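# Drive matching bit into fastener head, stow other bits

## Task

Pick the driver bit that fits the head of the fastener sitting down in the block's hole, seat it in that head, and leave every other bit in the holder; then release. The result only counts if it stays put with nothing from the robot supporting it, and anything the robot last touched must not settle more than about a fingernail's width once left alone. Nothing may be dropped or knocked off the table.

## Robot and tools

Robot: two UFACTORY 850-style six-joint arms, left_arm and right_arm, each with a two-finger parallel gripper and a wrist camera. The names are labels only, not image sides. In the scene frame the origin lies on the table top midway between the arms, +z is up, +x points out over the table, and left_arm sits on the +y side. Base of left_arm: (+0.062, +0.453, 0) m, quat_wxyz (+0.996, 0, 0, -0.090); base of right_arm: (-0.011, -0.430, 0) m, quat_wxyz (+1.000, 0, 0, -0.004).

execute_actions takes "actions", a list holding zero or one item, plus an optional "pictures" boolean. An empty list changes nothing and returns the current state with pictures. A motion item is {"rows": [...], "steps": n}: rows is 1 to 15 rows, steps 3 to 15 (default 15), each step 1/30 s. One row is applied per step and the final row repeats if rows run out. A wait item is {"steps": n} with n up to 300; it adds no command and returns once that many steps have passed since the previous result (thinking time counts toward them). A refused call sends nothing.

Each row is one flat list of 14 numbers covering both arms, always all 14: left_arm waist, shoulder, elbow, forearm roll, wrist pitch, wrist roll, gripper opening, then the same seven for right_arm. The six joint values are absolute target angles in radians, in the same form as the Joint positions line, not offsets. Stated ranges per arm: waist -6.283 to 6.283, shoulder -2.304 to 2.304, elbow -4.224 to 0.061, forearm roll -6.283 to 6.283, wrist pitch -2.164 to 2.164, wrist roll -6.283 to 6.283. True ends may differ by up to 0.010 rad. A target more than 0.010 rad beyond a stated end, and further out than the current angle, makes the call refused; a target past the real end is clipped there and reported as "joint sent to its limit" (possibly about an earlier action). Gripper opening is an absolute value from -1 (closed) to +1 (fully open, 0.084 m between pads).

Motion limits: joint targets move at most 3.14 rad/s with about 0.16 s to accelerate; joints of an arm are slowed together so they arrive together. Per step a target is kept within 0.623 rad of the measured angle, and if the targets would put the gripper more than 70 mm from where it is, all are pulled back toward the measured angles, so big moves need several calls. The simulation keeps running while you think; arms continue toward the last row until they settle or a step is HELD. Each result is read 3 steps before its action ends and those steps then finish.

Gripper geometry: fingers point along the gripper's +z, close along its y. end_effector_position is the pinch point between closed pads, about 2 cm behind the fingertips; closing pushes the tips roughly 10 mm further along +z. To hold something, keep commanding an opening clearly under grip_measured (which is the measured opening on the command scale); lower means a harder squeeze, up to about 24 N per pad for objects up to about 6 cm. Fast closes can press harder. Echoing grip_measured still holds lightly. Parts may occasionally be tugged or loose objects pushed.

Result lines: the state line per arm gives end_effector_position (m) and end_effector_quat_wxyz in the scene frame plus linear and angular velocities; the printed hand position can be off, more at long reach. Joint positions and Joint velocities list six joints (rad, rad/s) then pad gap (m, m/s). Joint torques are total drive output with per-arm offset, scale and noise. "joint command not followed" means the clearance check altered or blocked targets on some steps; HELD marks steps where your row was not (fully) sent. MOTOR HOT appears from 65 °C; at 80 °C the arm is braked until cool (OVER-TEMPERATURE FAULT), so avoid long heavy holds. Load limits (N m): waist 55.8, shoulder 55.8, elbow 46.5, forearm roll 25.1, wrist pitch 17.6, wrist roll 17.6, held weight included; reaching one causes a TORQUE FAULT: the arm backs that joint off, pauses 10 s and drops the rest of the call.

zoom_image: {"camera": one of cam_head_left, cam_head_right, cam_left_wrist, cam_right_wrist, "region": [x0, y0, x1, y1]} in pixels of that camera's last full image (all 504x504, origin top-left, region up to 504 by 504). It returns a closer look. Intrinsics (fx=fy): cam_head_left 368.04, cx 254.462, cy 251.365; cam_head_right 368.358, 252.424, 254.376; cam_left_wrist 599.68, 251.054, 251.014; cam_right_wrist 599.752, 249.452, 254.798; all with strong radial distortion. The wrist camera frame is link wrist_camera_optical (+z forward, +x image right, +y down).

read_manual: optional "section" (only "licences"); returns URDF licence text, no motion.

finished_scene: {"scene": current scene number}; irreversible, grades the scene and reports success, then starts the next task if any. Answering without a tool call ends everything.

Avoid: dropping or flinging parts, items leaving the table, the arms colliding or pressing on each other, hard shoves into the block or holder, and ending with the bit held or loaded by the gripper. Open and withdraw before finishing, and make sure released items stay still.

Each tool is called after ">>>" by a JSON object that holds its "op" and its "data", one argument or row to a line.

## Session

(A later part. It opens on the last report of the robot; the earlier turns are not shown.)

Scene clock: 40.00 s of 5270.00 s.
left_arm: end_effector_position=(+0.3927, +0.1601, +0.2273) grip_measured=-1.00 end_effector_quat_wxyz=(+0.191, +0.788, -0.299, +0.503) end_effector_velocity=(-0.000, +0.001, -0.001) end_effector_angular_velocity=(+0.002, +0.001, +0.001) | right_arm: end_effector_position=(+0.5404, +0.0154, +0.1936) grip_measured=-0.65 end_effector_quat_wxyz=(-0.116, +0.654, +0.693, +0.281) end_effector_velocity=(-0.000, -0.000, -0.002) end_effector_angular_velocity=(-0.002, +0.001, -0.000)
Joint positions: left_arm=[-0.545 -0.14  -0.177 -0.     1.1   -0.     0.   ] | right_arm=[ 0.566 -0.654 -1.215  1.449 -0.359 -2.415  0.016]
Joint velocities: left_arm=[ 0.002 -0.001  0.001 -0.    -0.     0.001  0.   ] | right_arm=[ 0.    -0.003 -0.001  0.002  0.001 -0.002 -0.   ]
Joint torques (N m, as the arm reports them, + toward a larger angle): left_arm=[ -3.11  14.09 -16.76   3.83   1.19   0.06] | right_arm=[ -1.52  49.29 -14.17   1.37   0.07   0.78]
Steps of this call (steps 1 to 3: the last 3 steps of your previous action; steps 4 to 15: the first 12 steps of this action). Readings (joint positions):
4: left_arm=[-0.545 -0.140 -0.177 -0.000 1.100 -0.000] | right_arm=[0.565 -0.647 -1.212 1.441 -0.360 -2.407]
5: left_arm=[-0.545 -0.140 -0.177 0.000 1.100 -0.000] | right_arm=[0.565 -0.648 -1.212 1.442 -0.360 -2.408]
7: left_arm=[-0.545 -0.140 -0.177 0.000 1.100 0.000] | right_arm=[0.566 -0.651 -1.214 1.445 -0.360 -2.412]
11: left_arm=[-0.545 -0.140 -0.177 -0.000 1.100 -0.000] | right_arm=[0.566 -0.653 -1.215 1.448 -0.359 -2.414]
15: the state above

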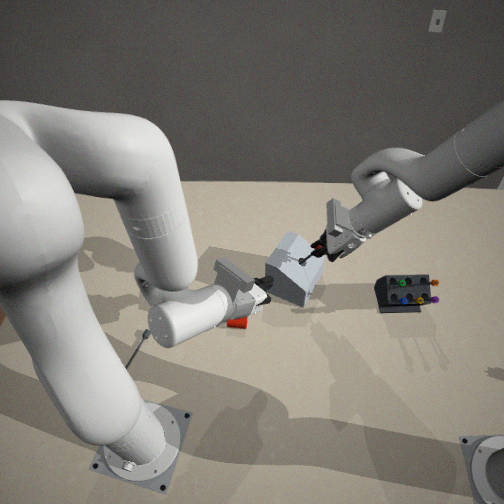

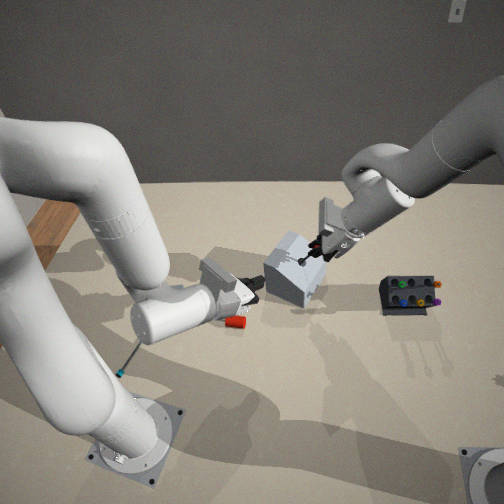

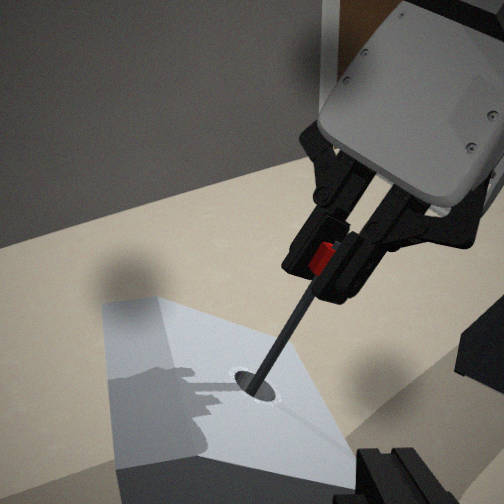

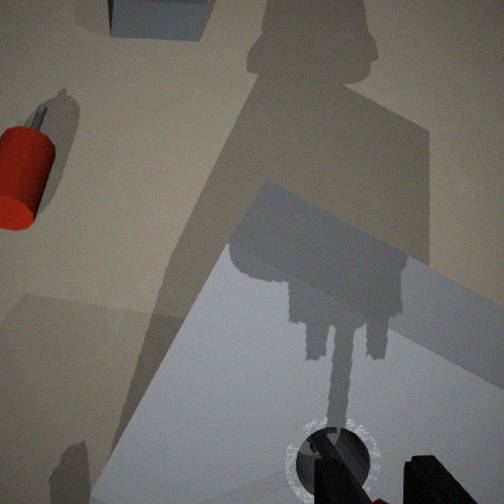

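>>> {"op": "execute_actions", "data": {
  "actions": [
    {"rows":[[-0.545,-0.14,-0.177,0,1.1,0,-1,0.5667,-0.6561,-1.2167,1.4521,-0.3588,-2.4178,-1],[-0.545,-0.14,-0.177,0,1.1,0,-1,0.5667,-0.6561,-1.2167,1.4521,-0.3588,-2.4178,-1],[-0.545,-0.14,-0.177,0,1.1,0,-1,0.5672,-0.6584,-1.218,1.4551,-0.3584,-2.4205,-1],[-0.545,-0.14,-0.177,0,1.1,0,-1,0.5672,-0.6584,-1.218,1.4551,-0.3584,-2.4205,-1],[-0.545,-0.14,-0.177,0,1.1,0,-1,0.5676,-0.6606,-1.2193,1.458,-0.3581,-2.4233,-1],[-0.545,-0.14,-0.177,0,1.1,0,-1,0.5676,-0.6606,-1.2193,1.458,-0.3581,-2.4233,-1],[-0.545,-0.14,-0.177,0,1.1,0,-1,0.5681,-0.6629,-1.2206,1.461,-0.3578,-2.426,-1]],"steps":15}
  ]
}}

>>> {"op": "execute_actions", "data": {
  "actions": [
    {"steps":5}
  ],
  "pictures": true
}}

>>> {"op": "zoom_image", "data": {
  "camera": "cam_right_wrist",
  "region": [290,400,360,470]
}}

Scene clock: 40.57 s of 5270.00 s.
left_arm: end_effector_position=(+0.3927, +0.1601, +0.2273) grip_measured=-1.00 end_effector_quat_wxyz=(+0.191, +0.788, -0.299, +0.503) end_effector_velocity=(-0.000, +0.000, -0.000) end_effector_angular_velocity=(+0.001, +0.001, +0.000) | right_arm: end_effector_position=(+0.5412, +0.0171, +0.1903) grip_measured=-0.65 end_effector_quat_wxyz=(-0.116, +0.654, +0.693, +0.281) end_effector_velocity=(+0.002, +0.002, -0.002) end_effector_angular_velocity=(+0.001, -0.003, -0.000)
Joint positions: left_arm=[-0.545 -0.14  -0.177 -0.     1.1   -0.     0.   ] | right_arm=[ 0.568 -0.662 -1.22   1.46  -0.358 -2.425  0.016]
Joint velocities: left_arm=[ 0.     0.     0.     0.    -0.002 -0.     0.   ] | right_arm=[ 0.002 -0.007 -0.005  0.012  0.002 -0.011  0.   ]
Joint torques (N m, as the arm reports them, + toward a larger angle): left_arm=[ -5.86  10.97 -15.94   3.5    1.51  -0.21] | right_arm=[ -0.35  48.77 -14.2    1.32   0.12   0.83]
Steps of this call (steps 1 to 3: the last 3 steps of your previous action; steps 4 to 5: the robot went on to your last target; steps 6 to 17: the first 12 steps of this action). Readings (joint positions):
6: left_arm=[-0.545 -0.140 -0.177 0.000 1.100 0.000] | right_arm=[0.566 -0.654 -1.215 1.449 -0.359 -2.415]
7: left_arm=[-0.545 -0.140 -0.177 0.000 1.100 0.000] | right_arm=[0.566 -0.654 -1.216 1.450 -0.359 -2.416]
9: left_arm=[-0.545 -0.140 -0.177 -0.000 1.100 0.000] | right_arm=[0.567 -0.655 -1.216 1.451 -0.359 -2.417]
13: left_arm=[-0.545 -0.140 -0.177 -0.000 1.100 -0.000] | right_arm=[0.567 -0.659 -1.219 1.456 -0.358 -2.422]
17: the state above

Scene clock: 40.73 s of 5270.00 s.
left_arm: end_effector_position=(+0.3927, +0.1601, +0.2273) grip_measured=-1.00 end_effector_quat_wxyz=(+0.191, +0.788, -0.299, +0.503) end_effector_velocity=(+0.000, +0.001, -0.001) end_effector_angular_velocity=(+0.002, +0.002, +0.002) | right_arm: end_effector_position=(+0.5413, +0.0173, +0.1902) grip_measured=-0.65 end_effector_quat_wxyz=(-0.116, +0.654, +0.693, +0.281) end_effector_velocity=(+0.000, +0.000, +0.001) end_effector_angular_velocity=(+0.001, -0.001, -0.001)
Joint positions: left_arm=[-0.545 -0.14  -0.177 -0.     1.1    0.     0.   ] | right_arm=[ 0.568 -0.663 -1.221  1.461 -0.358 -2.426  0.016]
Joint velocities: left_arm=[ 0.002  0.     0.001 -0.    -0.001  0.     0.   ] | right_arm=[-0.     0.    -0.     0.002  0.001 -0.002 -0.   ]
Joint torques (N m, as the arm reports them, + toward a larger angle): left_arm=[ -5.25  14.46 -16.47   3.53   1.24  -0.26] | right_arm=[ -0.58  48.44 -14.07   1.31   0.07   0.78]
Kept back: nothing.
Steps of this call (steps 1 to 3: the last 3 steps of your previous action; steps 4 to 5: the robot went on to your last target). Readings (joint positions):
1: left_arm=[-0.545 -0.140 -0.177 -0.000 1.100 0.000] | right_arm=[0.568 -0.662 -1.220 1.460 -0.358 -2.425]
2: left_arm=[-0.545 -0.140 -0.177 0.000 1.100 -0.000] | right_arm=[0.568 -0.662 -1.220 1.460 -0.358 -2.425]
4: left_arm=[-0.545 -0.140 -0.177 -0.000 1.100 -0.000] | right_arm=[0.568 -0.663 -1.220 1.461 -0.358 -2.426]
5: the state above

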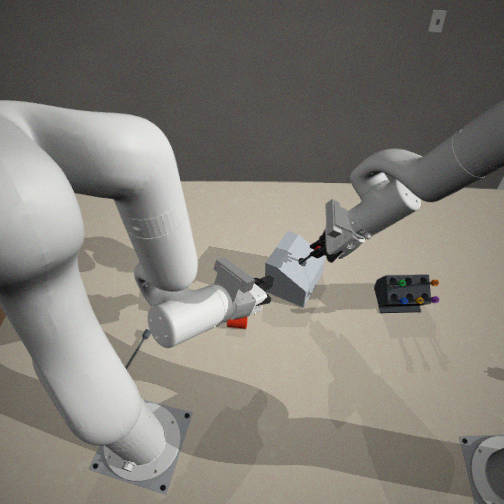

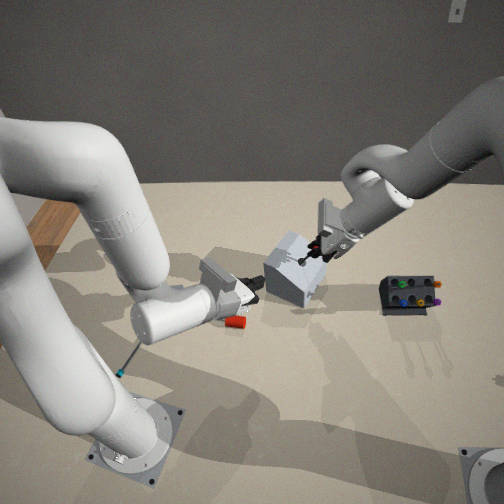

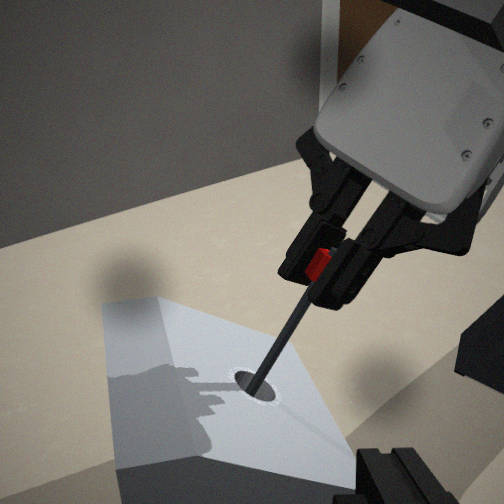

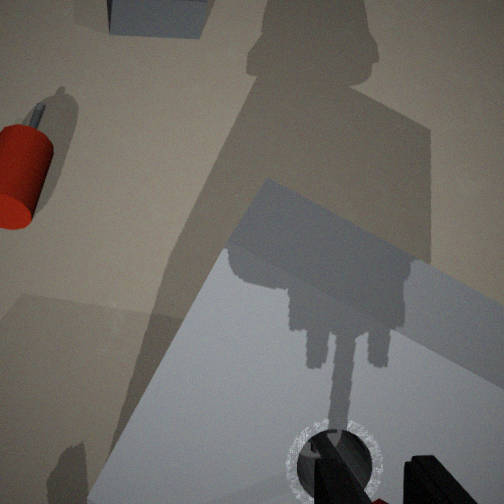

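Region (290, 400, 360, 470) of cam_right_wrist's 504x504 image, scaled by 7.200, with more detail than that image has.

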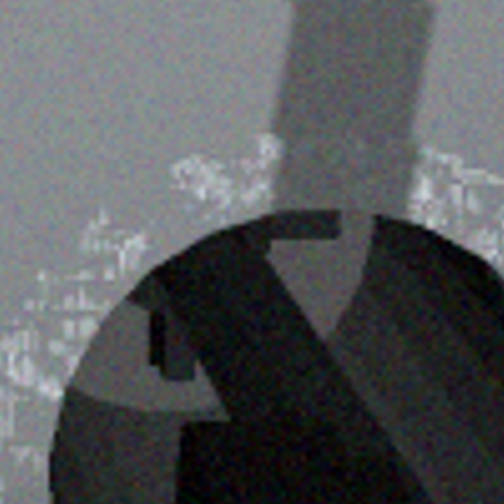

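>>> {"op": "execute_actions", "data": {
  "actions": [
    {"rows":[[-0.545,-0.14,-0.177,0,1.1,0,-1,0.5685,-0.6651,-1.2219,1.4639,-0.3575,-2.4287,-1],[-0.545,-0.14,-0.177,0,1.1,0,-1,0.5685,-0.6651,-1.2219,1.4639,-0.3575,-2.4287,-1],[-0.545,-0.14,-0.177,0,1.1,0,-1,0.569,-0.6674,-1.2232,1.4669,-0.3572,-2.4314,-1],[-0.545,-0.14,-0.177,0,1.1,0,-1,0.569,-0.6674,-1.2232,1.4669,-0.3572,-2.4314,-1],[-0.545,-0.14,-0.177,0,1.1,0,-1,0.5694,-0.6696,-1.2246,1.4698,-0.3569,-2.4341,-1],[-0.545,-0.14,-0.177,0,1.1,0,-1,0.5694,-0.6696,-1.2246,1.4698,-0.3569,-2.4341,-1],[-0.545,-0.14,-0.177,0,1.1,0,-1,0.5699,-0.6719,-1.2259,1.4727,-0.3566,-2.4368,-1]],"steps":15}
  ]
}}

>>> {"op": "execute_actions", "data": {
  "actions": [
    {"steps":5}
  ],
  "pictures": true
}}

>>> {"op": "zoom_image", "data": {
  "camera": "cam_right_wrist",
  "region": [290,400,360,470]
}}

Scene clock: 41.30 s of 5270.00 s.
left_arm: end_effector_position=(+0.3927, +0.1601, +0.2273) grip_measured=-1.00 end_effector_quat_wxyz=(+0.191, +0.788, -0.299, +0.503) end_effector_velocity=(+0.000, -0.001, +0.001) end_effector_angular_velocity=(-0.002, -0.003, -0.001) | right_arm: end_effector_position=(+0.5421, +0.0190, +0.1869) grip_measured=-0.65 end_effector_quat_wxyz=(-0.116, +0.654, +0.693, +0.281) end_effector_velocity=(+0.001, +0.002, -0.004) end_effector_angular_velocity=(-0.001, +0.000, +0.001)
Joint positions: left_arm=[-0.545 -0.14  -0.177 -0.     1.1   -0.     0.   ] | right_arm=[ 0.57  -0.671 -1.225  1.472 -0.357 -2.436  0.016]
Joint velocities: left_arm=[-0.001  0.    -0.001  0.     0.002  0.     0.   ] | right_arm=[ 0.002 -0.01  -0.006  0.011  0.001 -0.011 -0.   ]
Joint torques (N m, as the arm reports them, + toward a larger angle): left_arm=[ -4.65  15.21 -14.1    2.61   1.3   -0.45] | right_arm=[ -0.55  49.96 -14.32   1.75  -0.01   0.75]
Steps of this call (steps 1 to 5: the robot went on to your last target; steps 6 to 17: the first 12 steps of this action). Readings (joint positions):
6: left_arm=[-0.545 -0.140 -0.177 -0.000 1.100 -0.000] | right_arm=[0.568 -0.663 -1.221 1.461 -0.358 -2.426]
7: left_arm=[-0.545 -0.140 -0.177 0.000 1.100 0.000] | right_arm=[0.568 -0.663 -1.221 1.461 -0.358 -2.426]
9: left_arm=[-0.545 -0.140 -0.177 0.000 1.100 -0.000] | right_arm=[0.568 -0.664 -1.222 1.463 -0.358 -2.428]
13: left_arm=[-0.545 -0.140 -0.177 -0.000 1.100 -0.000] | right_arm=[0.569 -0.668 -1.224 1.468 -0.357 -2.433]
17: the state above

Scene clock: 41.47 s of 5270.00 s.
left_arm: end_effector_position=(+0.3927, +0.1601, +0.2273) grip_measured=-1.00 end_effector_quat_wxyz=(+0.191, +0.788, -0.299, +0.503) end_effector_velocity=(+0.000, +0.000, -0.000) end_effector_angular_velocity=(+0.001, +0.000, +0.000) | right_arm: end_effector_position=(+0.5422, +0.0191, +0.1867) grip_measured=-0.65 end_effector_quat_wxyz=(-0.116, +0.654, +0.693, +0.281) end_effector_velocity=(+0.000, +0.000, -0.001) end_effector_angular_velocity=(-0.000, +0.001, +0.000)
Joint positions: left_arm=[-0.545 -0.14  -0.177  0.     1.1    0.     0.   ] | right_arm=[ 0.57  -0.672 -1.226  1.472 -0.357 -2.437  0.016]
Joint velocities: left_arm=[ 0.     0.001 -0.    -0.    -0.002  0.001  0.   ] | right_arm=[ 0.    -0.002 -0.001  0.001 -0.    -0.002 -0.   ]
Joint torques (N m, as the arm reports them, + toward a larger angle): left_arm=[ -4.86  15.31 -14.48   3.36   1.12  -0.47] | right_arm=[ -0.47  49.1  -14.35   1.55  -0.01   0.81]
Kept back: nothing.
Steps of this call (steps 1 to 3: the last 3 steps of your previous action; steps 4 to 5: the robot went on to your last target). Readings (joint positions):
1: left_arm=[-0.545 -0.140 -0.177 0.000 1.100 -0.000] | right_arm=[0.570 -0.671 -1.226 1.472 -0.357 -2.436]
2: left_arm=[-0.545 -0.140 -0.177 -0.000 1.100 -0.000] | right_arm=[0.570 -0.671 -1.226 1.472 -0.357 -2.436]
4: left_arm=[-0.545 -0.140 -0.177 -0.000 1.100 -0.000] | right_arm=[0.570 -0.672 -1.226 1.472 -0.357 -2.437]
5: the state above

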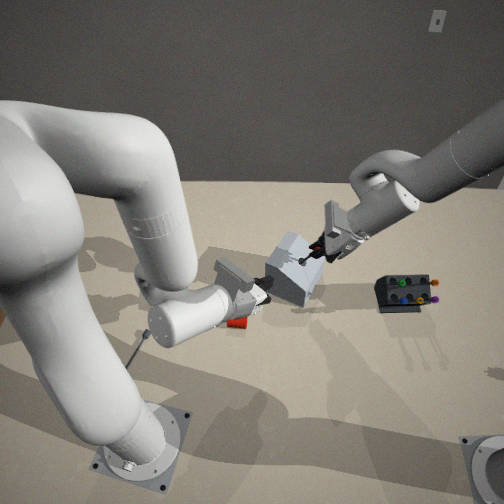

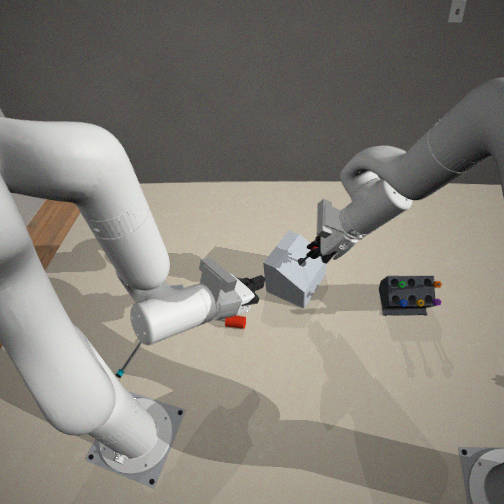

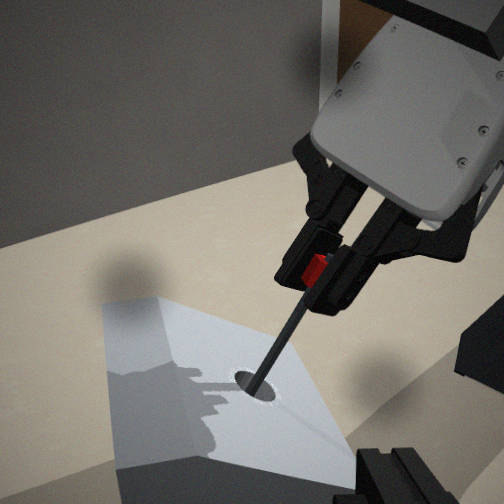

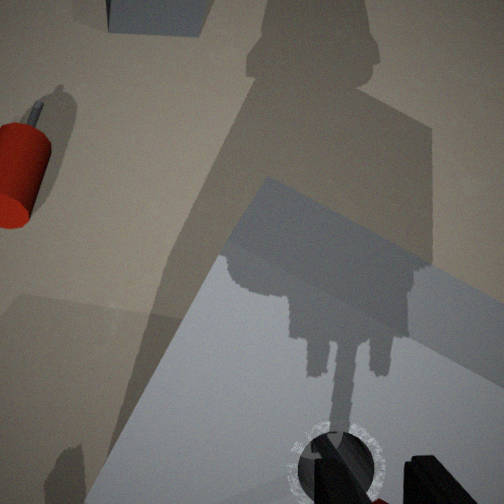

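Region (290, 400, 360, 470) of cam_right_wrist's 504x504 image, scaled by 7.200, with more detail than that image has.

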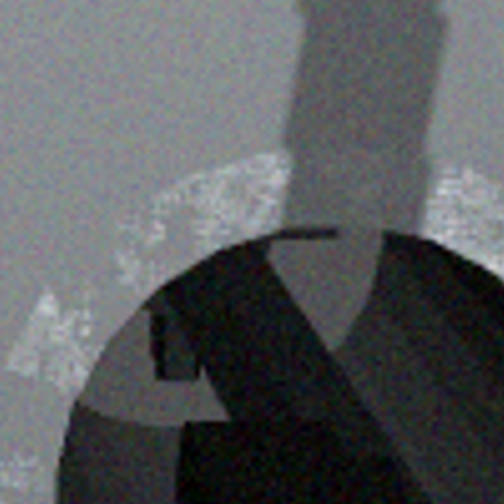

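>>> {"op": "execute_actions", "data": {
  "actions": [
    {"rows":[[-0.545,-0.14,-0.177,0,1.1,0,-1,0.5703,-0.6741,-1.2272,1.4756,-0.3563,-2.4395,-1],[-0.545,-0.14,-0.177,0,1.1,0,-1,0.5703,-0.6741,-1.2272,1.4756,-0.3563,-2.4395,-1],[-0.545,-0.14,-0.177,0,1.1,0,-1,0.5703,-0.6741,-1.2272,1.4756,-0.3563,-2.4395,-1],[-0.545,-0.14,-0.177,0,1.1,0,-1,0.5708,-0.6764,-1.2286,1.4786,-0.356,-2.4422,-1]],"steps":15}
  ],
  "pictures": true
}}

>>> {"op": "zoom_image", "data": {
  "camera": "cam_right_wrist",
  "region": [295,425,345,475]
}}

Scene clock: 42.03 s of 5270.00 s.
left_arm: end_effector_position=(+0.3927, +0.1601, +0.2273) grip_measured=-1.00 end_effector_quat_wxyz=(+0.191, +0.788, -0.299, +0.503) end_effector_velocity=(+0.000, +0.001, -0.000) end_effector_angular_velocity=(+0.001, +0.001, +0.001) | right_arm: end_effector_position=(+0.5426, +0.0201, +0.1850) grip_measured=-0.65 end_effector_quat_wxyz=(-0.116, +0.654, +0.693, +0.281) end_effector_velocity=(+0.000, +0.000, -0.001) end_effector_angular_velocity=(+0.001, +0.001, -0.001)
Joint positions: left_arm=[-0.545 -0.14  -0.177 -0.     1.1   -0.     0.   ] | right_arm=[ 0.571 -0.676 -1.228  1.478 -0.356 -2.442  0.016]
Joint velocities: left_arm=[ 0.002 -0.     0.001 -0.    -0.001  0.001  0.   ] | right_arm=[ 0.    -0.003 -0.001  0.005 -0.    -0.003 -0.   ]
Joint torques (N m, as the arm reports them, + toward a larger angle): left_arm=[ -7.03  12.24 -15.49   3.91   1.14  -0.18] | right_arm=[ -0.89  50.18 -14.3    1.25   0.07   0.85]
Steps of this call (steps 1 to 5: the robot went on to your last target; steps 6 to 17: the first 12 steps of this action). Readings (joint positions):
6: left_arm=[-0.545 -0.140 -0.177 -0.000 1.100 0.000] | right_arm=[0.570 -0.672 -1.226 1.473 -0.357 -2.437]
7: left_arm=[-0.545 -0.140 -0.177 -0.000 1.100 0.000] | right_arm=[0.570 -0.672 -1.226 1.473 -0.357 -2.437]
9: left_arm=[-0.545 -0.140 -0.177 0.000 1.100 0.000] | right_arm=[0.570 -0.673 -1.227 1.474 -0.356 -2.438]
13: left_arm=[-0.545 -0.140 -0.177 -0.000 1.100 -0.000] | right_arm=[0.571 -0.676 -1.228 1.477 -0.356 -2.441]
17: the state above

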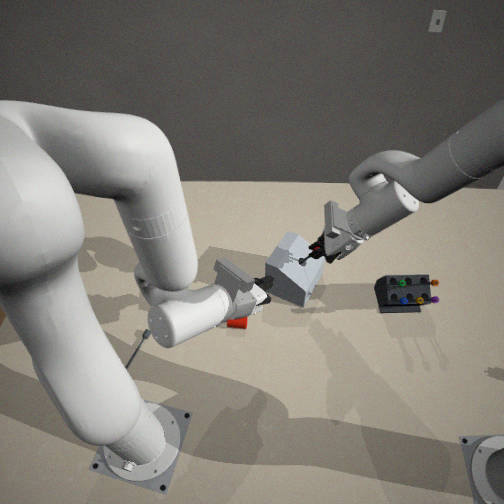

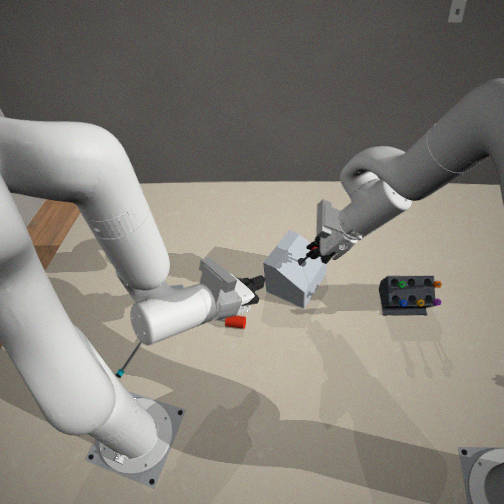

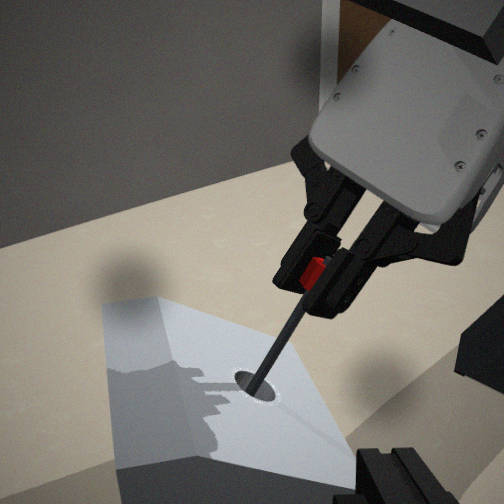

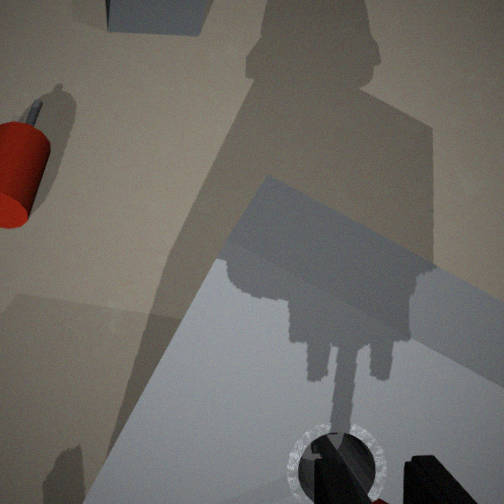

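Region (295, 425, 345, 475) of cam_right_wrist's 504x504 image, scaled by 10.080, with more detail than that image has.

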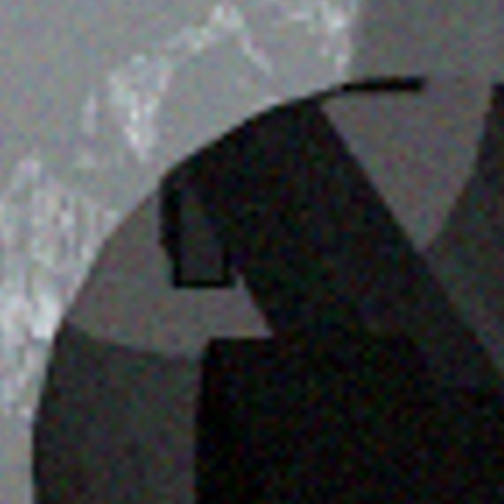

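>>> {"op": "execute_actions", "data": {
  "actions": [
    {"rows":[[-0.545,-0.14,-0.177,0,1.1,0,-1,0.5665,-0.6777,-1.2288,1.4783,-0.3582,-2.4458,-1]],"steps":15}
  ],
  "pictures": true
}}

>>> {"op": "zoom_image", "data": {
  "camera": "cam_right_wrist",
  "region": [295,415,345,465]
}}

Scene clock: 42.67 s of 5270.00 s.
left_arm: end_effector_position=(+0.3927, +0.1601, +0.2273) grip_measured=-1.00 end_effector_quat_wxyz=(+0.191, +0.788, -0.299, +0.503) end_effector_velocity=(+0.000, -0.001, +0.001) end_effector_angular_velocity=(-0.002, -0.001, -0.000) | right_arm: end_effector_position=(+0.5440, +0.0181, +0.1842) grip_measured=-0.65 end_effector_quat_wxyz=(-0.116, +0.654, +0.693, +0.281) end_effector_velocity=(+0.001, -0.000, +0.001) end_effector_angular_velocity=(+0.001, -0.002, +0.001)
Joint positions: left_arm=[-0.545 -0.14  -0.177  0.     1.1   -0.     0.   ] | right_arm=[ 0.567 -0.678 -1.229  1.478 -0.358 -2.446  0.016]
Joint velocities: left_arm=[-0.001 -0.    -0.001 -0.     0.001 -0.     0.   ] | right_arm=[-0.001  0.002 -0.    -0.001 -0.001 -0.001  0.   ]
Joint torques (N m, as the arm reports them, + toward a larger angle): left_arm=[ -4.53  11.29 -15.43   3.51   1.31   0.06] | right_arm=[ -1.51  49.04 -14.08   1.48   0.16   0.77]
Steps of this call (steps 1 to 3: the last 3 steps of your previous action; steps 4 to 7: the robot went on to your last target; steps 8 to 19: the first 12 steps of this action). Readings (joint positions):
8: left_arm=[-0.545 -0.140 -0.177 -0.000 1.100 -0.000] | right_arm=[0.571 -0.676 -1.229 1.479 -0.356 -2.442]
9: left_arm=[-0.545 -0.140 -0.177 0.000 1.100 0.000] | right_arm=[0.570 -0.677 -1.229 1.479 -0.356 -2.443]
11: left_arm=[-0.545 -0.140 -0.177 -0.000 1.100 -0.000] | right_arm=[0.568 -0.677 -1.229 1.478 -0.357 -2.444]
15: left_arm=[-0.545 -0.140 -0.177 0.000 1.100 -0.000] | right_arm=[0.567 -0.678 -1.229 1.478 -0.358 -2.445]
19: the state above

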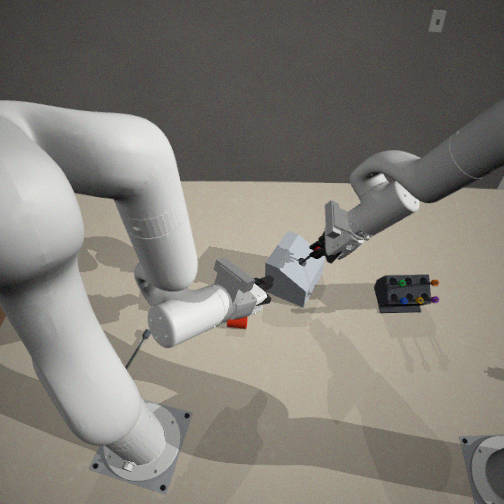

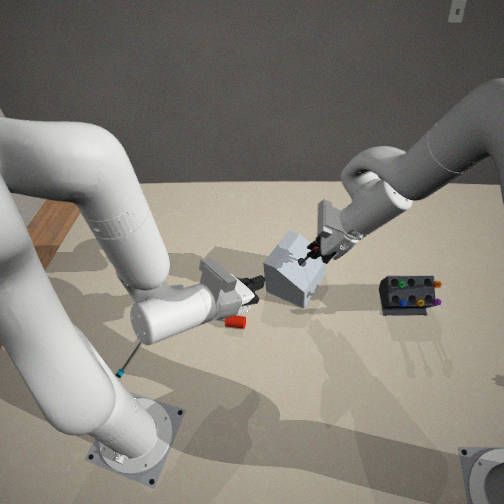

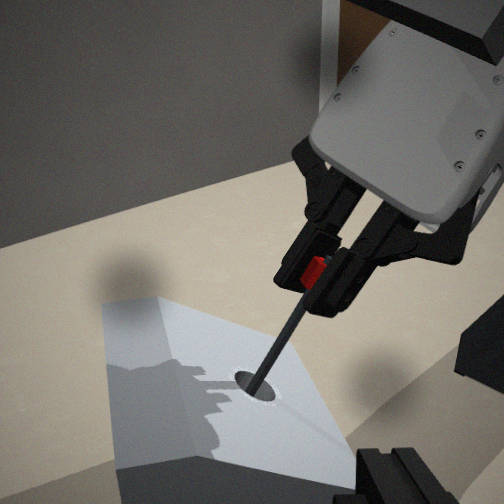

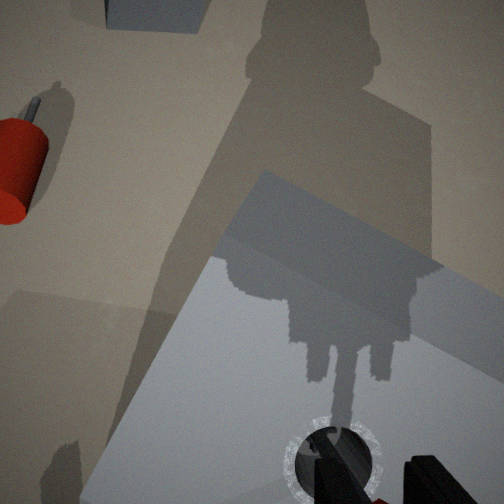

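Region (295, 415, 345, 465) of cam_right_wrist's 504x504 image, scaled by 10.080, with more detail than that image has.

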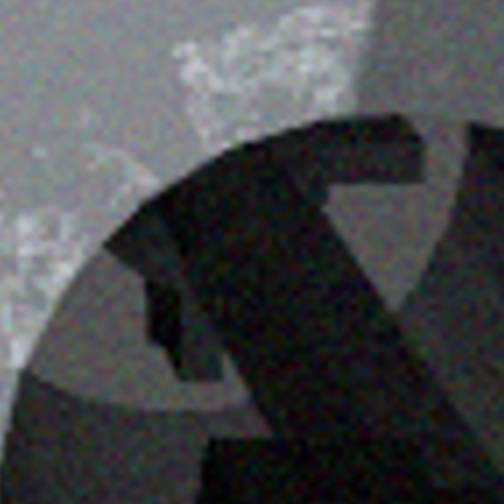

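>>> {"op": "execute_actions", "data": {
  "actions": [
    {"rows":[[-0.545,-0.14,-0.177,0,1.1,0,-1,0.5669,-0.68,-1.2301,1.4812,-0.3579,-2.4485,-1],[-0.545,-0.14,-0.177,0,1.1,0,-1,0.5669,-0.68,-1.2301,1.4812,-0.3579,-2.4485,-1],[-0.545,-0.14,-0.177,0,1.1,0,-1,0.5674,-0.6822,-1.2315,1.4842,-0.3576,-2.4512,-1],[-0.545,-0.14,-0.177,0,1.1,0,-1,0.5674,-0.6822,-1.2315,1.4842,-0.3576,-2.4512,-1],[-0.545,-0.14,-0.177,0,1.1,0,-1,0.5678,-0.6845,-1.2328,1.4871,-0.3573,-2.4539,-1]],"steps":15}
  ],
  "pictures": true
}}

>>> {"op": "zoom_image", "data": {
  "camera": "cam_right_wrist",
  "region": [295,415,345,465]
}}

Scene clock: 43.20 s of 5270.00 s.
left_arm: end_effector_position=(+0.3927, +0.1601, +0.2273) grip_measured=-1.00 end_effector_quat_wxyz=(+0.191, +0.788, -0.299, +0.503) end_effector_velocity=(-0.000, -0.000, -0.000) end_effector_angular_velocity=(-0.000, +0.000, -0.001) | right_arm: end_effector_position=(+0.5447, +0.0193, +0.1817) grip_measured=-0.65 end_effector_quat_wxyz=(-0.116, +0.654, +0.693, +0.281) end_effector_velocity=(+0.001, +0.001, +0.000) end_effector_angular_velocity=(+0.001, -0.003, -0.001)
Joint positions: left_arm=[-0.545 -0.14  -0.177 -0.     1.1   -0.     0.   ] | right_arm=[ 0.568 -0.684 -1.233  1.487 -0.357 -2.453  0.016]
Joint velocities: left_arm=[-0.001 -0.     0.     0.    -0.    -0.     0.   ] | right_arm=[ 0.001 -0.001 -0.003  0.005  0.001 -0.005 -0.   ]
Joint torques (N m, as the arm reports them, + toward a larger angle): left_arm=[ -4.12  11.8  -15.58   4.73   1.2    0.02] | right_arm=[ -0.63  48.75 -13.87   1.19   0.04   0.8 ]
Steps of this call (steps 1 to 3: the last 3 steps of your previous action; step 4: the robot went on to your last target; steps 5 to 16: the first 12 steps of this action). Readings (joint positions):
5: left_arm=[-0.545 -0.140 -0.177 0.000 1.100 -0.000] | right_arm=[0.567 -0.678 -1.229 1.478 -0.358 -2.446]
6: left_arm=[-0.545 -0.140 -0.177 -0.000 1.100 0.000] | right_arm=[0.567 -0.678 -1.229 1.479 -0.358 -2.446]
8: left_arm=[-0.545 -0.140 -0.177 0.000 1.100 0.000] | right_arm=[0.567 -0.679 -1.230 1.480 -0.358 -2.448]
12: left_arm=[-0.545 -0.140 -0.177 0.000 1.100 -0.000] | right_arm=[0.568 -0.683 -1.232 1.485 -0.358 -2.452]
16: the state above

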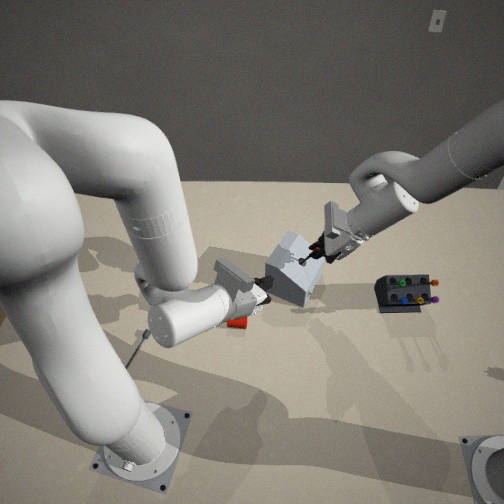

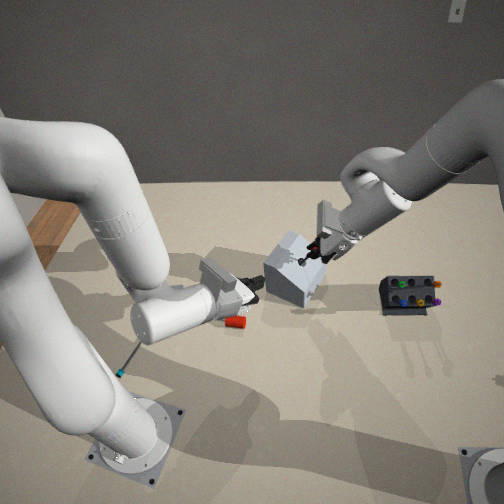

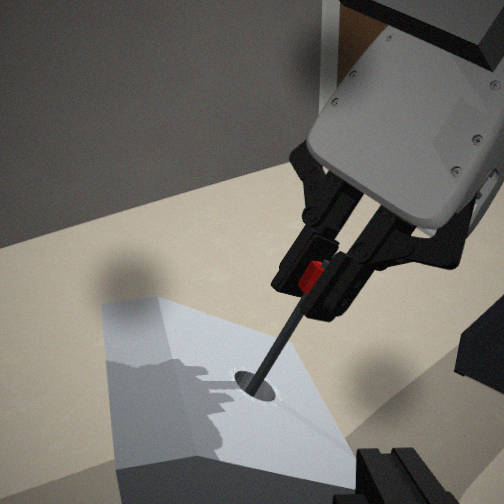

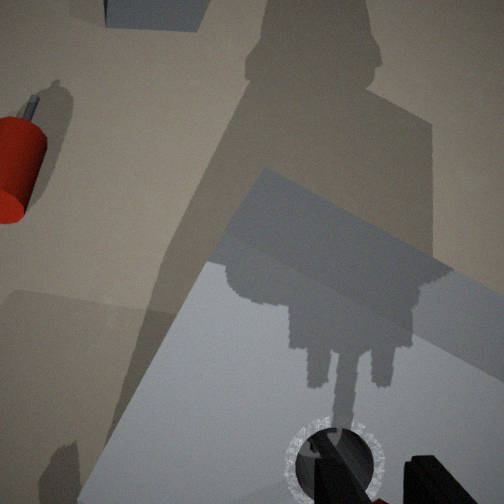

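Region (295, 415, 345, 465) of cam_right_wrist's 504x504 image, scaled by 10.080, with more detail than that image has.

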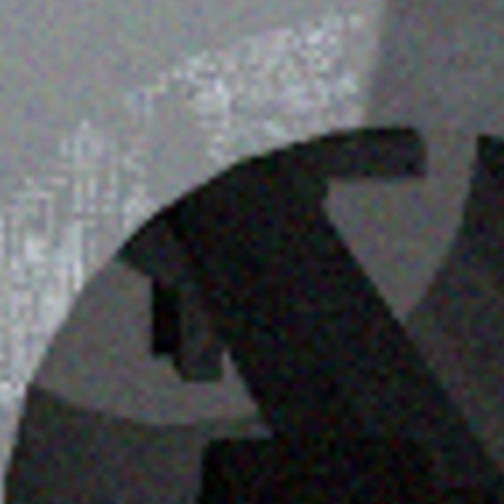

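>>> {"op": "execute_actions", "data": {
  "actions": [
    {"rows":[[-0.545,-0.14,-0.177,0,1.1,0,-1,0.5682,-0.6868,-1.2342,1.49,-0.357,-2.4566,-1],[-0.545,-0.14,-0.177,0,1.1,0,-1,0.5682,-0.6868,-1.2342,1.49,-0.357,-2.4566,-1],[-0.545,-0.14,-0.177,0,1.1,0,-1,0.5687,-0.689,-1.2355,1.493,-0.3567,-2.4593,-1],[-0.545,-0.14,-0.177,0,1.1,0,-1,0.5687,-0.689,-1.2355,1.493,-0.3567,-2.4593,-1],[-0.545,-0.14,-0.177,0,1.1,0,-1,0.5691,-0.6913,-1.2369,1.4959,-0.3564,-2.462,-1]],"steps":15}
  ],
  "pictures": true
}}

>>> {"op": "zoom_image", "data": {
  "camera": "cam_right_wrist",
  "region": [295,415,345,465]
}}

Scene clock: 43.73 s of 5270.00 s.
left_arm: end_effector_position=(+0.3927, +0.1601, +0.2273) grip_measured=-1.00 end_effector_quat_wxyz=(+0.191, +0.788, -0.299, +0.503) end_effector_velocity=(+0.001, +0.001, -0.000) end_effector_angular_velocity=(+0.000, +0.001, +0.002) | right_arm: end_effector_position=(+0.5454, +0.0206, +0.1791) grip_measured=-0.65 end_effector_quat_wxyz=(-0.116, +0.654, +0.693, +0.281) end_effector_velocity=(+0.000, +0.001, -0.001) end_effector_angular_velocity=(+0.000, -0.001, +0.001)
Joint positions: left_arm=[-0.545 -0.14  -0.177 -0.     1.1    0.     0.   ] | right_arm=[ 0.569 -0.691 -1.237  1.495 -0.356 -2.462  0.016]
Joint velocities: left_arm=[ 0.002  0.    -0.    -0.    -0.001 -0.     0.   ] | right_arm=[ 0.    -0.003 -0.002  0.004 -0.    -0.005 -0.   ]
Joint torques (N m, as the arm reports them, + toward a larger angle): left_arm=[ -4.24  12.87 -16.44   4.     1.34  -0.06] | right_arm=[ -0.1   50.1  -13.83   1.82   0.09   0.81]
Steps of this call (steps 1 to 3: the last 3 steps of your previous action; step 4: the robot went on to your last target; steps 5 to 16: the first 12 steps of this action). Readings (joint positions):
5: left_arm=[-0.545 -0.140 -0.177 0.000 1.100 -0.000] | right_arm=[0.568 -0.684 -1.233 1.487 -0.357 -2.454]
6: left_arm=[-0.545 -0.140 -0.177 0.000 1.100 0.000] | right_arm=[0.568 -0.685 -1.233 1.487 -0.357 -2.454]
8: left_arm=[-0.545 -0.140 -0.177 0.000 1.100 0.000] | right_arm=[0.568 -0.686 -1.234 1.489 -0.357 -2.456]
12: left_arm=[-0.545 -0.140 -0.177 0.000 1.100 -0.000] | right_arm=[0.569 -0.690 -1.236 1.494 -0.357 -2.460]
16: the state above

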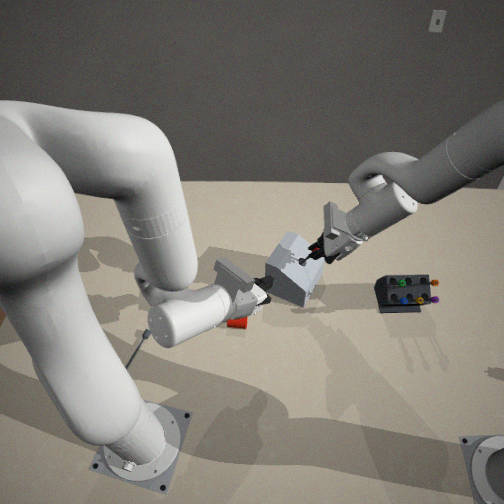

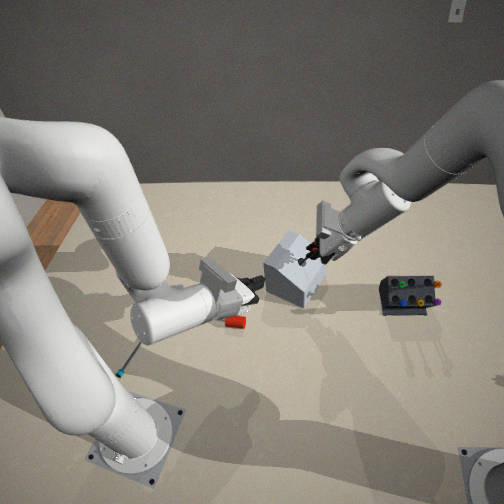

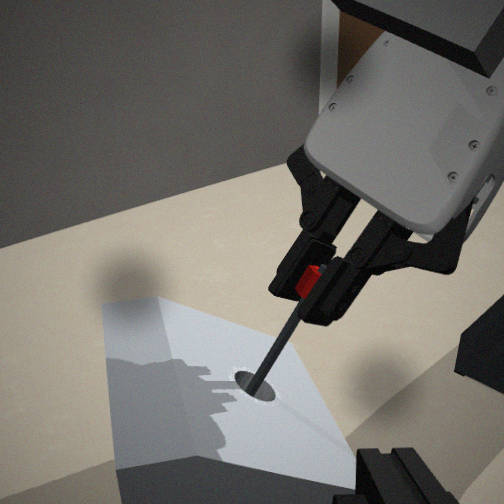

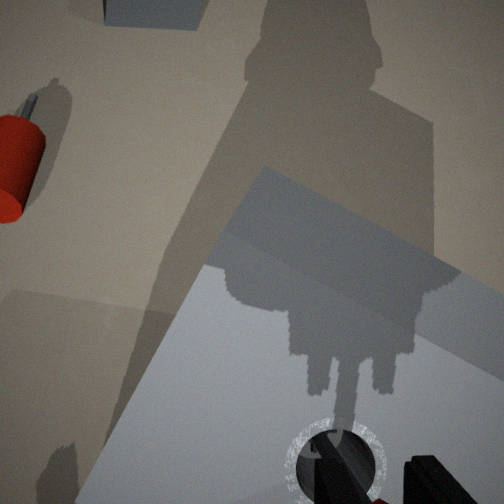

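Region (295, 415, 345, 465) of cam_right_wrist's 504x504 image, scaled by 10.080, with more detail than that image has.

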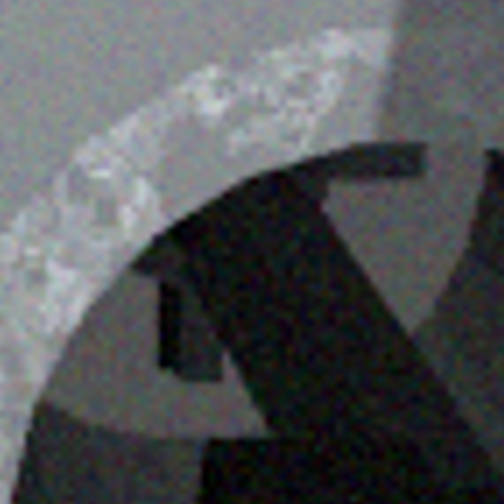

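>>> {"op": "execute_actions", "data": {
  "actions": [
    {"rows":[[-0.545,-0.14,-0.177,0,1.1,0,-1,0.5695,-0.6936,-1.2383,1.4988,-0.3561,-2.4647,-1],[-0.545,-0.14,-0.177,0,1.1,0,-1,0.5695,-0.6936,-1.2383,1.4988,-0.3561,-2.4647,-1],[-0.545,-0.14,-0.177,0,1.1,0,-1,0.57,-0.6958,-1.2397,1.5018,-0.3559,-2.4674,-1],[-0.545,-0.14,-0.177,0,1.1,0,-1,0.57,-0.6958,-1.2397,1.5018,-0.3559,-2.4674,-1],[-0.545,-0.14,-0.177,0,1.1,0,-1,0.5704,-0.6981,-1.2411,1.5047,-0.3556,-2.4701,-1]],"steps":15}
  ],
  "pictures": true
}}

>>> {"op": "zoom_image", "data": {
  "camera": "cam_right_wrist",
  "region": [295,415,345,465]
}}

Scene clock: 44.33 s of 5270.00 s.
left_arm: end_effector_position=(+0.3927, +0.1601, +0.2273) grip_measured=-1.00 end_effector_quat_wxyz=(+0.191, +0.788, -0.299, +0.503) end_effector_velocity=(+0.000, +0.001, +0.000) end_effector_angular_velocity=(+0.001, -0.001, +0.001) | right_arm: end_effector_position=(+0.5462, +0.0221, +0.1769) grip_measured=-0.65 end_effector_quat_wxyz=(-0.116, +0.654, +0.692, +0.282) end_effector_velocity=(+0.001, +0.001, +0.000) end_effector_angular_velocity=(+0.003, -0.001, +0.000)
Joint positions: left_arm=[-0.545 -0.14  -0.177  0.     1.1   -0.     0.   ] | right_arm=[ 0.57  -0.697 -1.241  1.504 -0.356 -2.47   0.016]
Joint velocities: left_arm=[ 0.001  0.001  0.    -0.    -0.001  0.001  0.   ] | right_arm=[-0.    -0.002 -0.003  0.005 -0.002 -0.005  0.   ]
Joint torques (N m, as the arm reports them, + toward a larger angle): left_arm=[ -4.01  13.29 -16.38   3.38   1.31  -0.2 ] | right_arm=[ -0.26  46.65 -13.88   1.46   0.28   0.67]
Steps of this call (steps 1 to 3: the last 3 steps of your previous action; steps 4 to 6: the robot went on to your last target; steps 7 to 18: the first 12 steps of this action). Readings (joint positions):
7: left_arm=[-0.545 -0.140 -0.177 0.000 1.100 -0.000] | right_arm=[0.569 -0.691 -1.237 1.496 -0.356 -2.462]
8: left_arm=[-0.545 -0.140 -0.177 -0.000 1.100 0.000] | right_arm=[0.569 -0.692 -1.237 1.496 -0.356 -2.462]
10: left_arm=[-0.545 -0.140 -0.177 0.000 1.100 -0.000] | right_arm=[0.569 -0.693 -1.238 1.498 -0.356 -2.464]
14: left_arm=[-0.545 -0.140 -0.177 -0.000 1.100 -0.000] | right_arm=[0.570 -0.697 -1.240 1.503 -0.356 -2.468]
18: the state above

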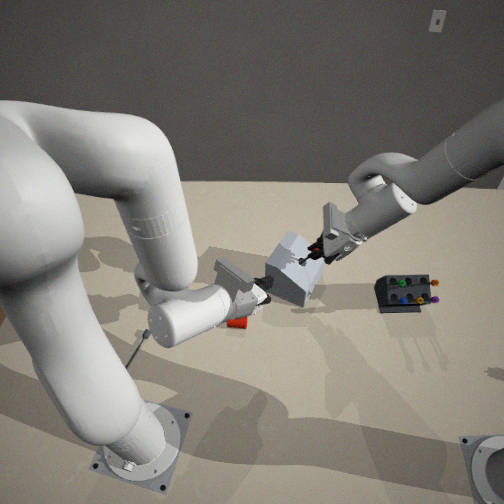

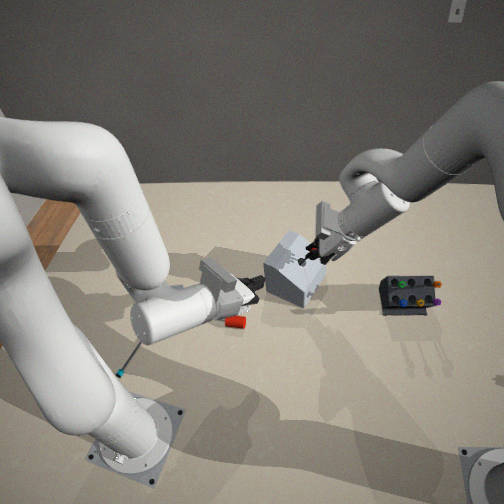

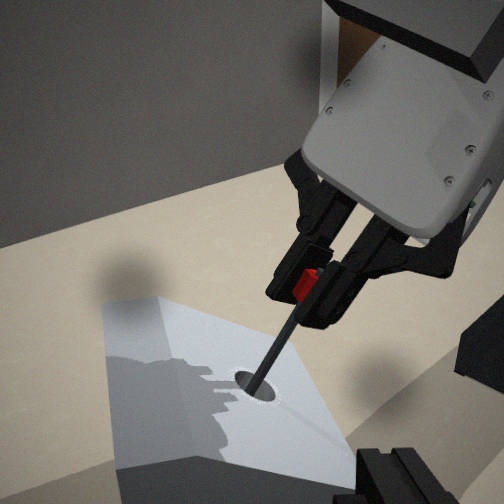

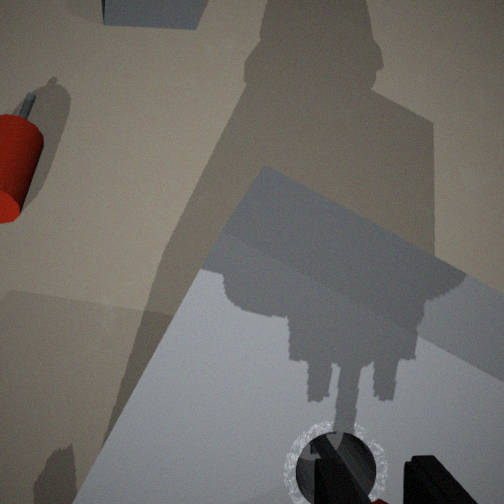

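Region (295, 415, 345, 465) of cam_right_wrist's 504x504 image, scaled by 10.080, with more detail than that image has.

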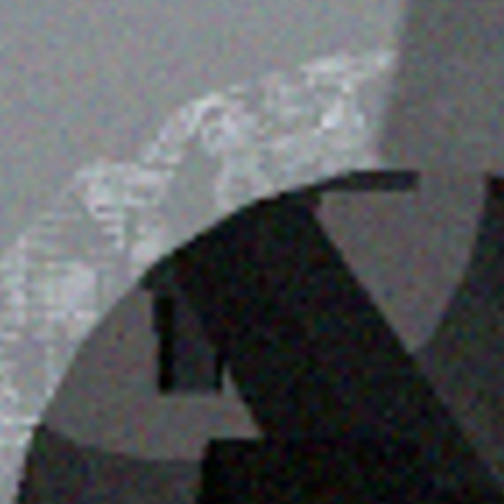

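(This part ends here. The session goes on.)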